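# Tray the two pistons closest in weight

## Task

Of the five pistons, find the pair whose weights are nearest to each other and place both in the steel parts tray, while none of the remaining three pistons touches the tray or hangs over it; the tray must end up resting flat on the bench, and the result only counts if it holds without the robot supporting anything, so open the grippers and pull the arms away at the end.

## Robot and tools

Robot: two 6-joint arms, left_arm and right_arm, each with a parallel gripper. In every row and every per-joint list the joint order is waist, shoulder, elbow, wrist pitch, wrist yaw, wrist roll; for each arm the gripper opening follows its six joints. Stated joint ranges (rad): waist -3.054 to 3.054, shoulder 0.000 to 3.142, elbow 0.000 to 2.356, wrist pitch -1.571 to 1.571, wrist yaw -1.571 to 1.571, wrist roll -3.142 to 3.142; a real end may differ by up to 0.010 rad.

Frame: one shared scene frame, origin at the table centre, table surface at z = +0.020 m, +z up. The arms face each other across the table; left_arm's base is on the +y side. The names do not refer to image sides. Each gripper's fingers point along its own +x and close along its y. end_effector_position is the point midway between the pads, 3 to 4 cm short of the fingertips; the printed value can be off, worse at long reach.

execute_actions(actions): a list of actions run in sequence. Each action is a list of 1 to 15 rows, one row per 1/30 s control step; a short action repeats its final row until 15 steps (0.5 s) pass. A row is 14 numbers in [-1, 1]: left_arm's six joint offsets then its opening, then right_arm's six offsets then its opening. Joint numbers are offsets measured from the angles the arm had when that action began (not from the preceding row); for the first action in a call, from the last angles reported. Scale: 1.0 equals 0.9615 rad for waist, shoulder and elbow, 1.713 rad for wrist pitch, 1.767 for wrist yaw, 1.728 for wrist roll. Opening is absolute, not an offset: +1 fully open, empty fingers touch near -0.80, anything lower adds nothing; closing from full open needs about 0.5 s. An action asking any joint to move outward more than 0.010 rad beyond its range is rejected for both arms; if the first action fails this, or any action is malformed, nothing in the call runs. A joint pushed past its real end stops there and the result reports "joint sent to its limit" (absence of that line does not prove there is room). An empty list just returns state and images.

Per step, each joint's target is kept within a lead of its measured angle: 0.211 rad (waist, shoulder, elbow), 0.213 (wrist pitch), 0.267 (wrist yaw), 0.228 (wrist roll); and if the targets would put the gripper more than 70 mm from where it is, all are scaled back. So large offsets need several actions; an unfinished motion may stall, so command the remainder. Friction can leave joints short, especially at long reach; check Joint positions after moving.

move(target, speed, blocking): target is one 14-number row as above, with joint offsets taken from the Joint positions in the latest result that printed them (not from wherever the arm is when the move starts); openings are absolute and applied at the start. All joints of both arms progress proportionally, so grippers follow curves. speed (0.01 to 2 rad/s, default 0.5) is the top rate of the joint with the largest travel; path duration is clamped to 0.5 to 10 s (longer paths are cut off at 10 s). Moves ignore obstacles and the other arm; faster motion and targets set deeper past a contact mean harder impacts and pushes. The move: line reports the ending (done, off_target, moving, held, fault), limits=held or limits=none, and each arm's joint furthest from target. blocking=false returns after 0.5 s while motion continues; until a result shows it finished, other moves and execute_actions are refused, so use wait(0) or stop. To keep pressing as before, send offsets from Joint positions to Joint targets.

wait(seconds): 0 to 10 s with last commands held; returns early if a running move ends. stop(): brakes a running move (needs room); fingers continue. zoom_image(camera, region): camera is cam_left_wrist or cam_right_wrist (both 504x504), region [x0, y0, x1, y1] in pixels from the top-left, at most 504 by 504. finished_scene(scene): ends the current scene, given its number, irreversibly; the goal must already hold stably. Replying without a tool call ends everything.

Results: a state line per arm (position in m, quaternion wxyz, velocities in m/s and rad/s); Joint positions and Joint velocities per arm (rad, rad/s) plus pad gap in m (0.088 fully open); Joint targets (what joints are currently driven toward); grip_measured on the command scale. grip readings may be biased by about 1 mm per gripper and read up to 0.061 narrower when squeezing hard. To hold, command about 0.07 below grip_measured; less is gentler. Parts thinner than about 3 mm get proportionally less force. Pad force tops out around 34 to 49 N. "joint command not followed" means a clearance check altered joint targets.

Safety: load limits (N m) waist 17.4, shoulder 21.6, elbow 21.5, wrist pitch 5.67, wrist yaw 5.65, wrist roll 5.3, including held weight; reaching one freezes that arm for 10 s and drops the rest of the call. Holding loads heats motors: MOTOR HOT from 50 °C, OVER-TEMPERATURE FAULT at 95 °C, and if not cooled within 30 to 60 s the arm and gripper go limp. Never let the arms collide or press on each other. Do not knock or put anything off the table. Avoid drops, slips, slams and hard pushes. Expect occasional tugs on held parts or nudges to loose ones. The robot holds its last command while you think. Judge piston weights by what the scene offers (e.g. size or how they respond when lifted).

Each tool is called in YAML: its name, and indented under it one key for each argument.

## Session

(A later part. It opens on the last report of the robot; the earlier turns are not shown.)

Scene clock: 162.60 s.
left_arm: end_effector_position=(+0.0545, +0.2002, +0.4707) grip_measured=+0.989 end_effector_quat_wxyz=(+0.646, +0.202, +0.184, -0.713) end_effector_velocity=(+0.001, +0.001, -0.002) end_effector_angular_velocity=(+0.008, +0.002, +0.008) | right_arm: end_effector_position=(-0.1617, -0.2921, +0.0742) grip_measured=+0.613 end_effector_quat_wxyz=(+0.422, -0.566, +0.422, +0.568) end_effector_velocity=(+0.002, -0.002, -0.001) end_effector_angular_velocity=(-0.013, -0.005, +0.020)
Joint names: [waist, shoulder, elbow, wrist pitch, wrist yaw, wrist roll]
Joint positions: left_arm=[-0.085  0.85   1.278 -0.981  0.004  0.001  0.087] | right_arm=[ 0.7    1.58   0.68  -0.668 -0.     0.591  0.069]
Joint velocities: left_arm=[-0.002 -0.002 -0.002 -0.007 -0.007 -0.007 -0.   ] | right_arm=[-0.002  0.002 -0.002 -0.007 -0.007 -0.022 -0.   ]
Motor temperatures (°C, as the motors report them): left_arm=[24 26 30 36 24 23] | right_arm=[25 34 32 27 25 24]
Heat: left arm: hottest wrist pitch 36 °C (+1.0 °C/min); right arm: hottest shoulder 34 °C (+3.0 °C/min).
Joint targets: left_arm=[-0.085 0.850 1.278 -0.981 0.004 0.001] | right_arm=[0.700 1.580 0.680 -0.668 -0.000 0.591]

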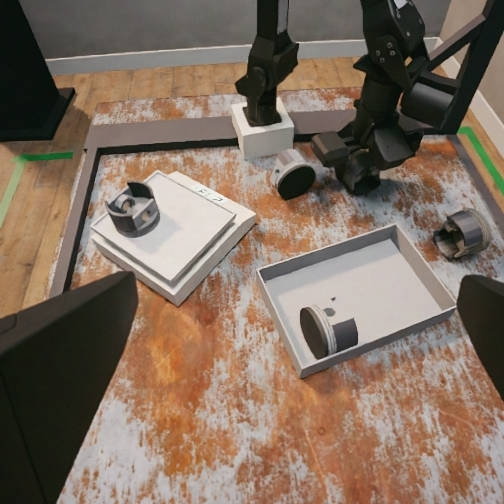

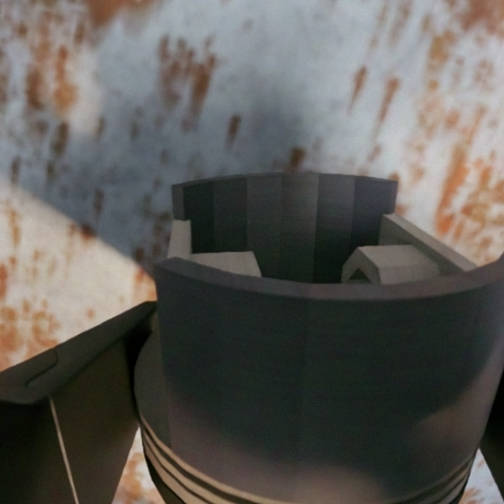

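move:
  target: [0,0,0,0,0,0,1, 0,-0.195,0.283,-0.260,0,0,0.51]
  speed: 0.3

Scene clock: 165.13 s.
left_arm: end_effector_position=(+0.0545, +0.2002, +0.4707) grip_measured=+0.989 end_effector_quat_wxyz=(+0.646, +0.202, +0.184, -0.713) end_effector_velocity=(-0.000, +0.001, -0.002) end_effector_angular_velocity=(+0.006, -0.011, -0.005) | right_arm: end_effector_position=(-0.1609, -0.2929, +0.1688) grip_measured=+0.613 end_effector_quat_wxyz=(+0.422, -0.569, +0.422, +0.565) end_effector_velocity=(+0.004, -0.004, -0.000) end_effector_angular_velocity=(-0.020, -0.012, +0.005)
Joint names: [waist, shoulder, elbow, wrist pitch, wrist yaw, wrist roll]
Joint positions: left_arm=[-0.085  0.85   1.278 -0.981  0.004  0.001  0.087] | right_arm=[ 0.7    1.405  0.939 -1.111 -0.     0.591  0.069]
Joint velocities: left_arm=[-0.007 -0.002 -0.002 -0.007 -0.007  0.007 -0.   ] | right_arm=[-0.002 -0.002 -0.002 -0.022 -0.007 -0.007  0.   ]
Motor temperatures (°C, as the motors report them): left_arm=[24 26 30 36 24 23] | right_arm=[25 34 32 27 25 24]
Heat: left arm: hottest wrist pitch 36 °C (+1.0 °C/min); right arm: hottest shoulder 34 °C (+3.0 °C/min).
Joint targets: left_arm=[-0.085 0.850 1.278 -0.981 0.004 0.001] | right_arm=[0.700 1.392 0.952 -1.114 -0.000 0.591]
move: off_target (right_arm); limits=none; left_arm: farthest joint: the waist, 0.000 radians from its target (0.000 radians at the start); right_arm: farthest joint: the shoulder, 0.013 radians from its target (0.187 radians at the start)

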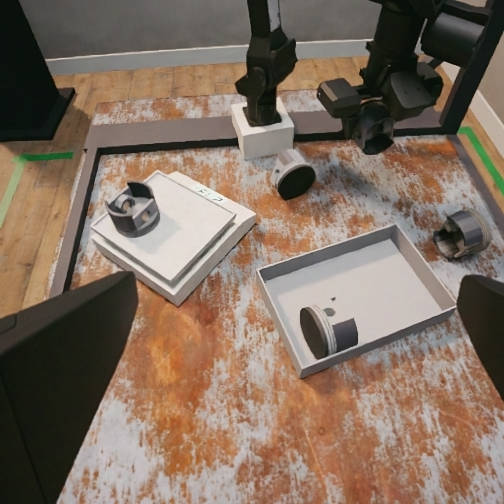

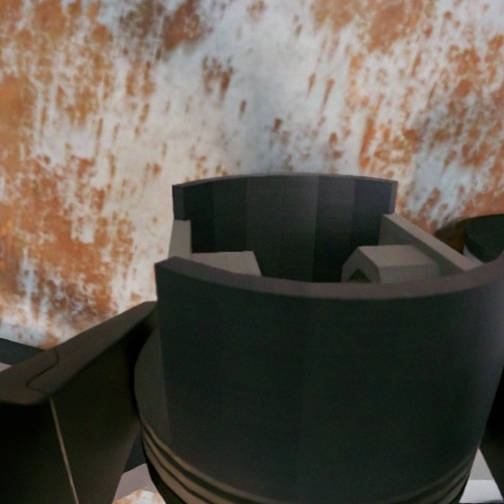

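move:
  target: [0,0,0,0,0,0,1, -0.469,0.799,0.932,-0.074,0,0.650,0.51]
  speed: 0.45

Scene clock: 169.47 s.
left_arm: end_effector_position=(+0.0545, +0.2002, +0.4707) grip_measured=+0.989 end_effector_quat_wxyz=(+0.646, +0.202, +0.184, -0.713) end_effector_velocity=(+0.001, -0.000, +0.001) end_effector_angular_velocity=(-0.006, +0.015, +0.015) | right_arm: end_effector_position=(-0.1653, -0.0544, +0.1600) grip_measured=+0.613 end_effector_quat_wxyz=(+0.700, -0.104, +0.699, +0.102) end_effector_velocity=(+0.001, -0.002, -0.002) end_effector_angular_velocity=(-0.014, +0.002, +0.005)
Joint names: [waist, shoulder, elbow, wrist pitch, wrist yaw, wrist roll]
Joint positions: left_arm=[-0.085  0.85   1.278 -0.981  0.004  0.001  0.087] | right_arm=[ 0.251  2.16   1.823 -1.236 -0.     1.711  0.069]
Joint velocities: left_arm=[-0.002 -0.002 -0.002  0.007 -0.007 -0.022 -0.   ] | right_arm=[-0.002  0.002 -0.002 -0.007 -0.007 -0.007 -0.   ]
Motor temperatures (°C, as the motors report them): left_arm=[24 26 30 36 24 23] | right_arm=[25 34 32 27 25 24]
Heat: left arm: hottest wrist pitch 36 °C (+1.0 °C/min); right arm: hottest shoulder 34 °C (+3.0 °C/min).
Joint targets: left_arm=[-0.085 0.850 1.278 -0.981 0.004 0.001] | right_arm=[0.249 2.173 1.836 -1.238 -0.000 1.714]
move: off_target (right_arm); limits=none; left_arm: farthest joint: the waist, 0.000 radians from its target (0.000 radians at the start); right_arm: farthest joint: the shoulder, 0.013 radians from its target (0.768 radians at the start)

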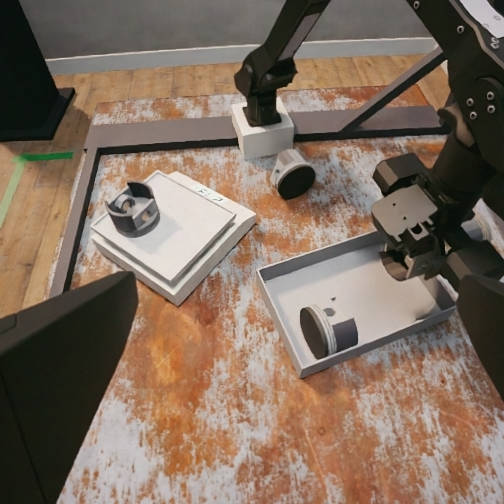

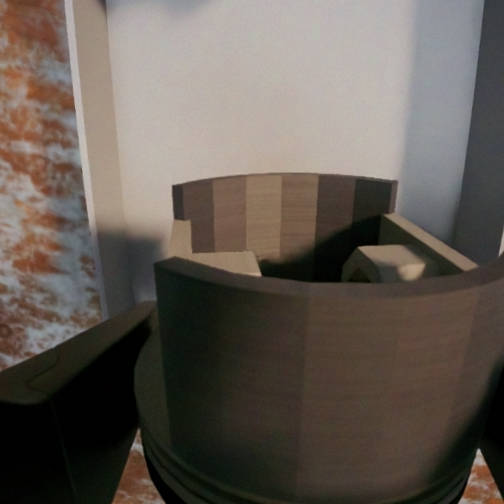

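move:
  target: [0,0,0,0,0,0,1, -0.055,0.058,-0.210,0.141,0,-0.031,0.51]
  speed: 0.18

Scene clock: 172.20 s.
left_arm: end_effector_position=(+0.0545, +0.2002, +0.4707) grip_measured=+0.989 end_effector_quat_wxyz=(+0.646, +0.202, +0.184, -0.713) end_effector_velocity=(+0.001, +0.001, -0.002) end_effector_angular_velocity=(+0.010, +0.026, +0.023) | right_arm: end_effector_position=(-0.1450, -0.0495, +0.0941) grip_measured=+0.613 end_effector_quat_wxyz=(+0.700, -0.104, +0.699, +0.102) end_effector_velocity=(+0.001, -0.003, -0.001) end_effector_angular_velocity=(-0.014, +0.002, +0.020)
Joint names: [waist, shoulder, elbow, wrist pitch, wrist yaw, wrist roll]
Joint positions: left_arm=[-0.085  0.85   1.278 -0.981  0.004  0.001  0.087] | right_arm=[ 0.201  2.205  1.627 -0.996 -0.     1.66   0.069]
Joint velocities: left_arm=[-0.002 -0.002 -0.002 -0.007 -0.007 -0.037 -0.   ] | right_arm=[-0.002 -0.002 -0.007 -0.007 -0.007 -0.022 -0.   ]
Motor temperatures (°C, as the motors report them): left_arm=[24 26 30 36 24 23] | right_arm=[25 34 32 27 25 24]
Heat: left arm: hottest wrist pitch 36 °C (+1.0 °C/min); right arm: hottest shoulder 34 °C (+3.0 °C/min).
Joint targets: left_arm=[-0.085 0.850 1.278 -0.981 0.004 0.001] | right_arm=[0.198 2.216 1.621 -0.994 -0.000 1.657]
move: off_target (right_arm); limits=none; left_arm: farthest joint: the waist, 0.000 radians from its target (0.000 radians at the start); right_arm: farthest joint: the shoulder, 0.011 radians from its target (0.055 radians at the start)

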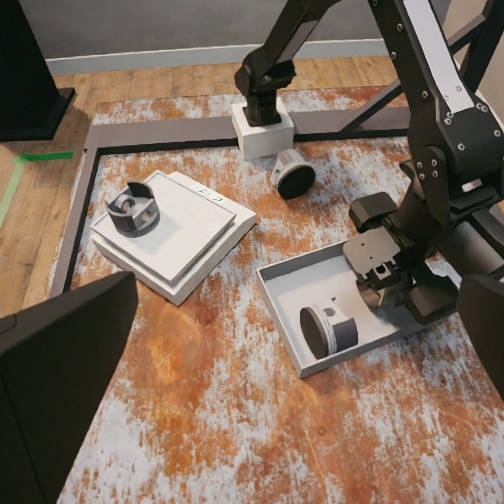

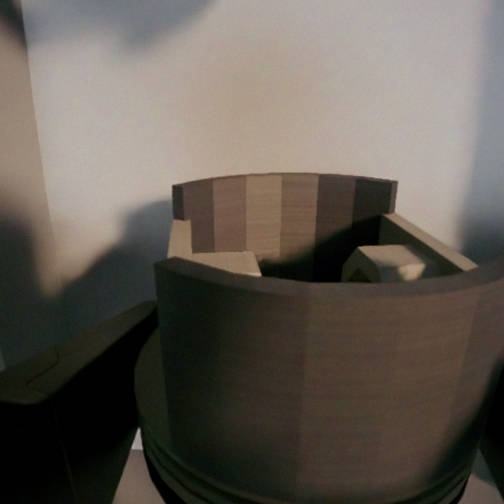

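move:
  target: [0,0,0,0,0,0,1, 0,0.020,-0.025,0.016,0,0,0.51]
  speed: 0.04

Scene clock: 173.63 s.
left_arm: end_effector_position=(+0.0545, +0.2002, +0.4707) grip_measured=+0.989 end_effector_quat_wxyz=(+0.646, +0.202, +0.184, -0.713) end_effector_velocity=(+0.001, +0.000, -0.003) end_effector_angular_velocity=(+0.012, +0.001, +0.008) | right_arm: end_effector_position=(-0.1448, -0.0500, +0.0870) grip_measured=+0.613 end_effector_quat_wxyz=(+0.700, -0.104, +0.699, +0.103) end_effector_velocity=(+0.001, +0.002, +0.000) end_effector_angular_velocity=(+0.004, +0.010, +0.015)
Joint names: [waist, shoulder, elbow, wrist pitch, wrist yaw, wrist roll]
Joint positions: left_arm=[-0.085  0.85   1.278 -0.981  0.004  0.001  0.087] | right_arm=[ 0.201  2.212  1.609 -0.97  -0.     1.66   0.069]
Joint velocities: left_arm=[-0.002  0.002 -0.002 -0.007 -0.007 -0.007 -0.   ] | right_arm=[-0.007 -0.002 -0.002  0.007 -0.007 -0.022 -0.   ]
Motor temperatures (°C, as the motors report them): left_arm=[24 26 30 36 24 23] | right_arm=[25 34 32 27 25 24]
Heat: left arm: hottest wrist pitch 36 °C (+1.0 °C/min); right arm: hottest shoulder 34 °C (+3.0 °C/min).
Joint targets: left_arm=[-0.085 0.850 1.278 -0.981 0.004 0.001] | right_arm=[0.201 2.224 1.603 -0.968 -0.000 1.660]
move: off_target (right_arm); limits=none; left_arm: farthest joint: the waist, 0.000 radians from its target (0.000 radians at the start); right_arm: farthest joint: the shoulder, 0.013 radians from its target (0.019 radians at the start)

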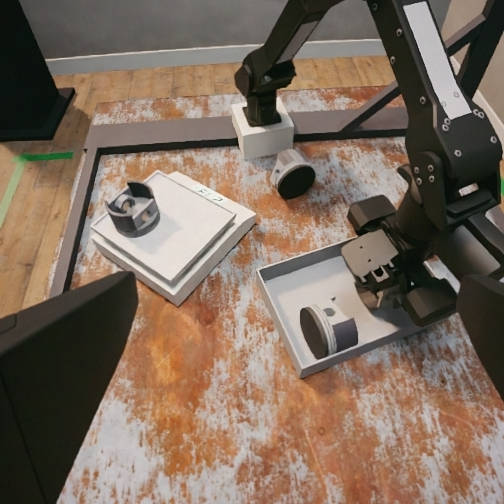

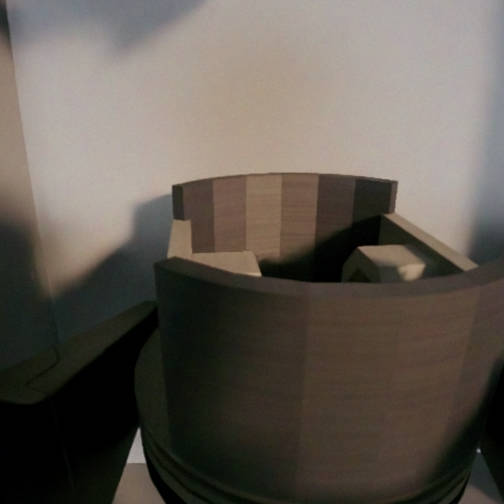

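One more small nudge down.

move:
  target: [0,0,0,0,0,0,1, 0,0.016,-0.015,0.008,0,0,0.51]
  speed: 0.03

Scene clock: 174.53 s.
left_arm: end_effector_position=(+0.0545, +0.2002, +0.4707) grip_measured=+0.989 end_effector_quat_wxyz=(+0.646, +0.202, +0.184, -0.713) end_effector_velocity=(+0.001, +0.003, -0.008) end_effector_angular_velocity=(+0.042, -0.002, +0.008) | right_arm: end_effector_position=(-0.1448, -0.0499, +0.0851) grip_measured=+0.613 end_effector_quat_wxyz=(+0.699, -0.103, +0.700, +0.104) end_effector_velocity=(-0.002, -0.006, +0.002) end_effector_angular_velocity=(-0.024, +0.014, +0.010)
Joint names: [waist, shoulder, elbow, wrist pitch, wrist yaw, wrist roll]
Joint positions: left_arm=[-0.085  0.85   1.278 -0.981  0.004  0.001  0.087] | right_arm=[ 0.201  2.212  1.602 -0.959 -0.     1.66   0.069]
Joint velocities: left_arm=[-0.002  0.002 -0.002 -0.037 -0.007 -0.007 -0.001] | right_arm=[ 0.002 -0.007 -0.002 -0.022 -0.022 -0.007  0.   ]
Motor temperatures (°C, as the motors report them): left_arm=[24 26 30 36 24 23] | right_arm=[25 34 32 27 25 24]
Heat: left arm: hottest wrist pitch 36 °C (+1.0 °C/min); right arm: hottest shoulder 34 °C (+3.0 °C/min).
Joint targets: left_arm=[-0.085 0.850 1.278 -0.981 0.004 0.001] | right_arm=[0.201 2.227 1.594 -0.956 -0.000 1.660]
move: off_target (right_arm); limits=none; left_arm: farthest joint: the waist, 0.000 radians from its target (0.000 radians at the start); right_arm: farthest joint: the shoulder, 0.015 radians from its target (0.016 radians at the start)

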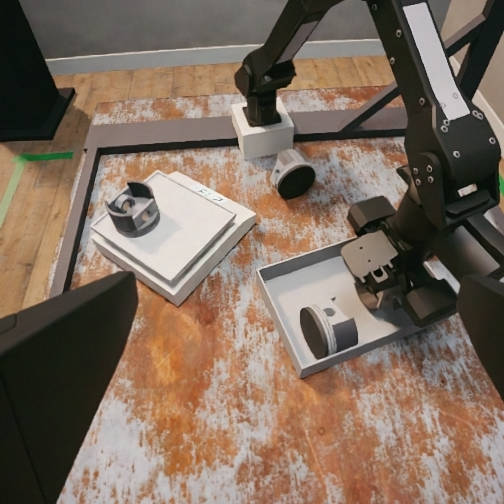

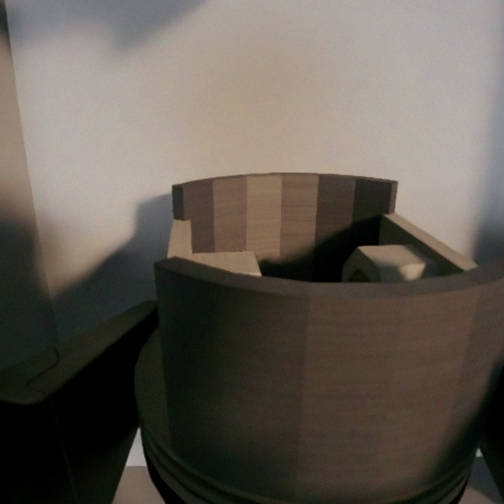

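execute_actions:
  actions:
    - [[0,0,0,0,0,0,1,0,0,0,0,0,0,0.56],[0,0,0,0,0,0,1,0,0,0,0,0,0,0.60],[0,0,0,0,0,0,1,0,0,0,0,0,0,0.63],[0,0,0,0,0,0,1,0,0,0,0,0,0,0.66],[0,0,0,0,0,0,1,0,0,0,0,0,0,0.69],[0,0,0,0,0,0,1,0,0,0,0,0,0,0.72],[0,0,0,0,0,0,1,0,0,0,0,0,0,0.76],[0,0,0,0,0,0,1,0,0,0,0,0,0,0.80],[0,0,0,0,0,0,1,0,0,0,0,0,0,0.84],[0,0,0,0,0,0,1,0,0,0,0,0,0,0.88],[0,0,0,0,0,0,1,0,0,0,0,0,0,0.9]]

Scene clock: 175.57 s.
left_arm: end_effector_position=(+0.0545, +0.2002, +0.4707) grip_measured=+0.989 end_effector_quat_wxyz=(+0.646, +0.202, +0.184, -0.713) end_effector_velocity=(+0.004, -0.000, -0.003) end_effector_angular_velocity=(+0.010, -0.019, +0.017) | right_arm: end_effector_position=(-0.1448, -0.0499, +0.0851) grip_measured=+0.869 end_effector_quat_wxyz=(+0.699, -0.103, +0.700, +0.104) end_effector_velocity=(+0.003, -0.001, +0.000) end_effector_angular_velocity=(-0.010, +0.004, -0.015)
Joint names: [waist, shoulder, elbow, wrist pitch, wrist yaw, wrist roll]
Joint positions: left_arm=[-0.085  0.85   1.278 -0.981  0.004  0.001  0.087] | right_arm=[ 0.201  2.212  1.601 -0.958 -0.     1.66   0.082]
Joint velocities: left_arm=[ 0.002  0.002 -0.002 -0.007 -0.022  0.007  0.   ] | right_arm=[-0.007 -0.002 -0.002 -0.007 -0.007  0.007  0.013]
Motor temperatures (°C, as the motors report them): left_arm=[24 26 30 36 24 23] | right_arm=[25 34 32 27 25 24]
Heat: left arm: hottest wrist pitch 36 °C (+1.0 °C/min); right arm: hottest shoulder 34 °C (+3.0 °C/min).
Joint targets: left_arm=[-0.085 0.850 1.278 -0.981 0.004 0.001] | right_arm=[0.201 2.212 1.601 -0.959 -0.000 1.660]

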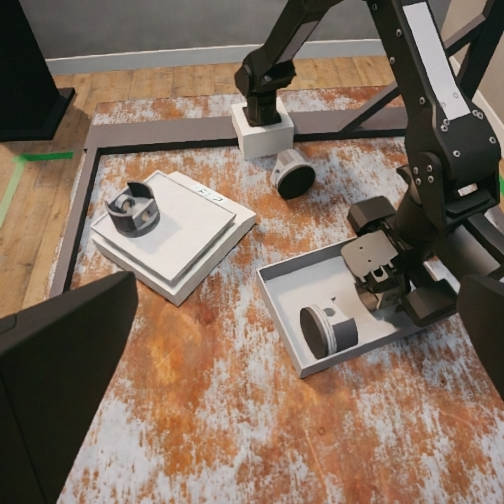

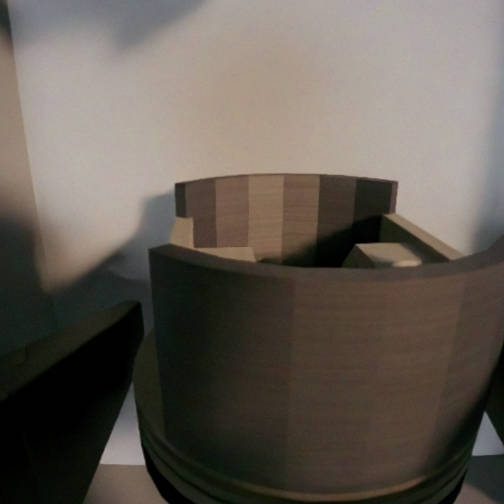

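move:
  target: [0,0,0,0,0,0,1, 0,-0.077,0.228,-0.160,0,0,0.92]
  speed: 0.25

move:
  target: [0,0,0,0,0,0,1, 0.3,-0.95,-0.85,0.0,0,-0.5,0.92]
  speed: 0.5

Scene clock: 177.50 s.
left_arm: end_effector_position=(+0.0545, +0.2002, +0.4707) grip_measured=+0.989 end_effector_quat_wxyz=(+0.646, +0.202, +0.184, -0.713) end_effector_velocity=(+0.001, +0.003, -0.003) end_effector_angular_velocity=(+0.019, +0.013, +0.015) | right_arm: end_effector_position=(-0.1459, -0.0471, +0.1613) grip_measured=+0.918 end_effector_quat_wxyz=(+0.699, -0.102, +0.700, +0.105) end_effector_velocity=(-0.001, -0.003, +0.000) end_effector_angular_velocity=(-0.010, +0.004, -0.005)
Joint names: [waist, shoulder, elbow, wrist pitch, wrist yaw, wrist roll]
Joint positions: left_arm=[-0.085  0.85   1.278 -0.981  0.004  0.001  0.087] | right_arm=[ 0.201  2.151  1.813 -1.23  -0.     1.66   0.084]
Joint velocities: left_arm=[-0.002 -0.002  0.002 -0.022 -0.007 -0.022 -0.   ] | right_arm=[ 0.002 -0.002 -0.002 -0.007 -0.007  0.007 -0.   ]
Motor temperatures (°C, as the motors report them): left_arm=[24 26 30 37 24 23] | right_arm=[25 35 32 27 25 24]
Heat: left arm: hottest wrist pitch 37 °C (+2.0 °C/min); right arm: hottest shoulder 35 °C (+4.0 °C/min).
Joint targets: left_arm=[-0.085 0.850 1.278 -0.981 0.004 0.001] | right_arm=[0.201 2.138 1.821 -1.232 -0.000 1.660]
move: off_target (right_arm); limits=none; left_arm: farthest joint: the waist, 0.000 radians from its target (0.000 radians at the start); right_arm: farthest joint: the shoulder, 0.013 radians from its target (0.074 radians at the start)

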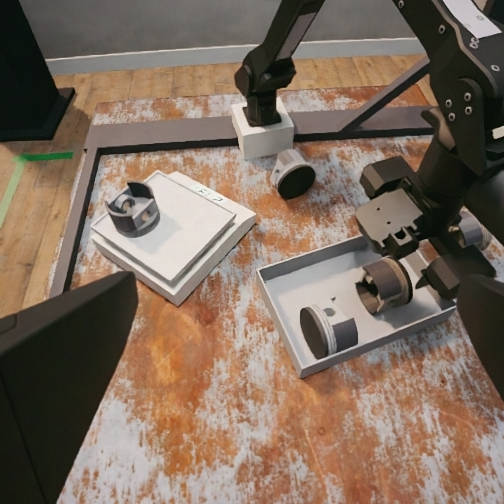

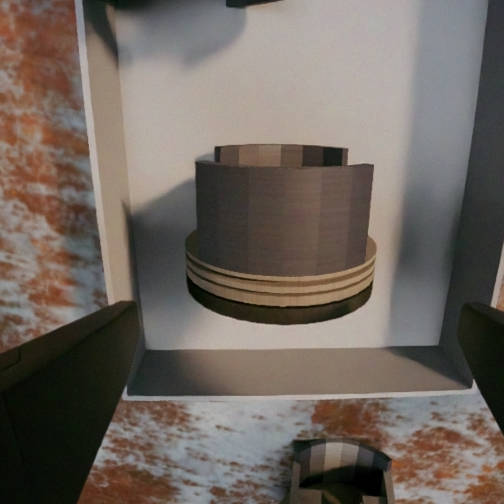

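Scene clock: 179.97 s.
left_arm: end_effector_position=(+0.0545, +0.2002, +0.4707) grip_measured=+0.989 end_effector_quat_wxyz=(+0.646, +0.202, +0.184, -0.713) end_effector_velocity=(+0.003, +0.002, -0.001) end_effector_angular_velocity=(+0.002, -0.006, +0.020) | right_arm: end_effector_position=(-0.1203, -0.2686, +0.2164) grip_measured=+0.918 end_effector_quat_wxyz=(+0.533, -0.430, +0.529, +0.501) end_effector_velocity=(-0.000, -0.004, -0.002) end_effector_angular_velocity=(-0.022, +0.008, +0.022)
Joint names: [waist, shoulder, elbow, wrist pitch, wrist yaw, wrist roll]
Joint positions: left_arm=[-0.085  0.85   1.278 -0.981  0.004  0.001  0.087] | right_arm=[ 0.486  1.245  1.006 -1.23  -0.     0.799  0.084]
Joint velocities: left_arm=[-0.002 -0.007 -0.002 -0.007 -0.022 -0.007 -0.   ] | right_arm=[-0.002 -0.002 -0.007 -0.007 -0.022 -0.022 -0.   ]
Motor temperatures (°C, as the motors report them): left_arm=[24 26 30 37 24 23] | right_arm=[25 35 32 27 25 24]
Heat: left arm: hottest wrist pitch 37 °C (+2.0 °C/min); right arm: hottest shoulder 35 °C (+3.0 °C/min).
Joint targets: left_arm=[-0.085 0.850 1.278 -0.981 0.004 0.001] | right_arm=[0.490 1.237 0.996 -1.230 -0.000 0.796]
move: done; limits=none; left_arm: farthest joint: the waist, 0.000 radians from its target (0.000 radians at the start); right_arm: farthest joint: the elbow, 0.010 radians from its target (0.818 radians at the start)

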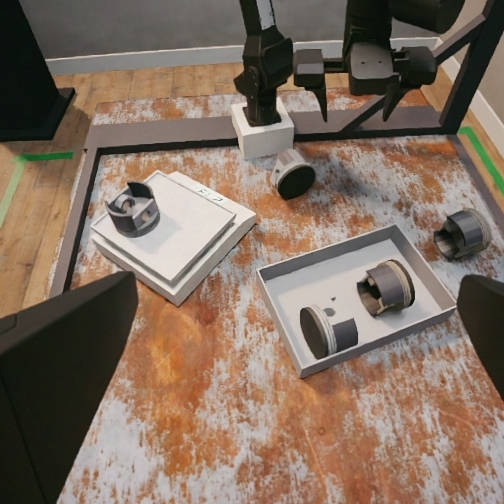

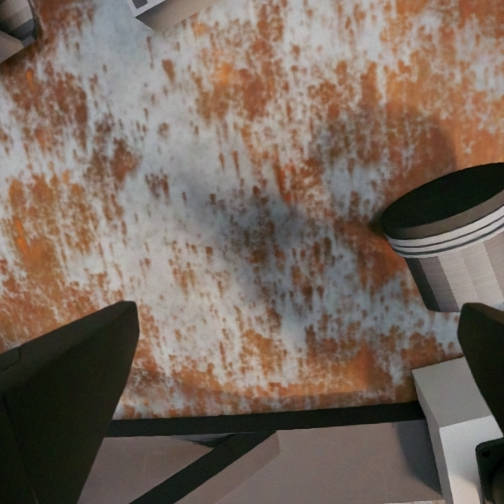

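finished_scene:
  scene: 2

The scene is finished: the task was done.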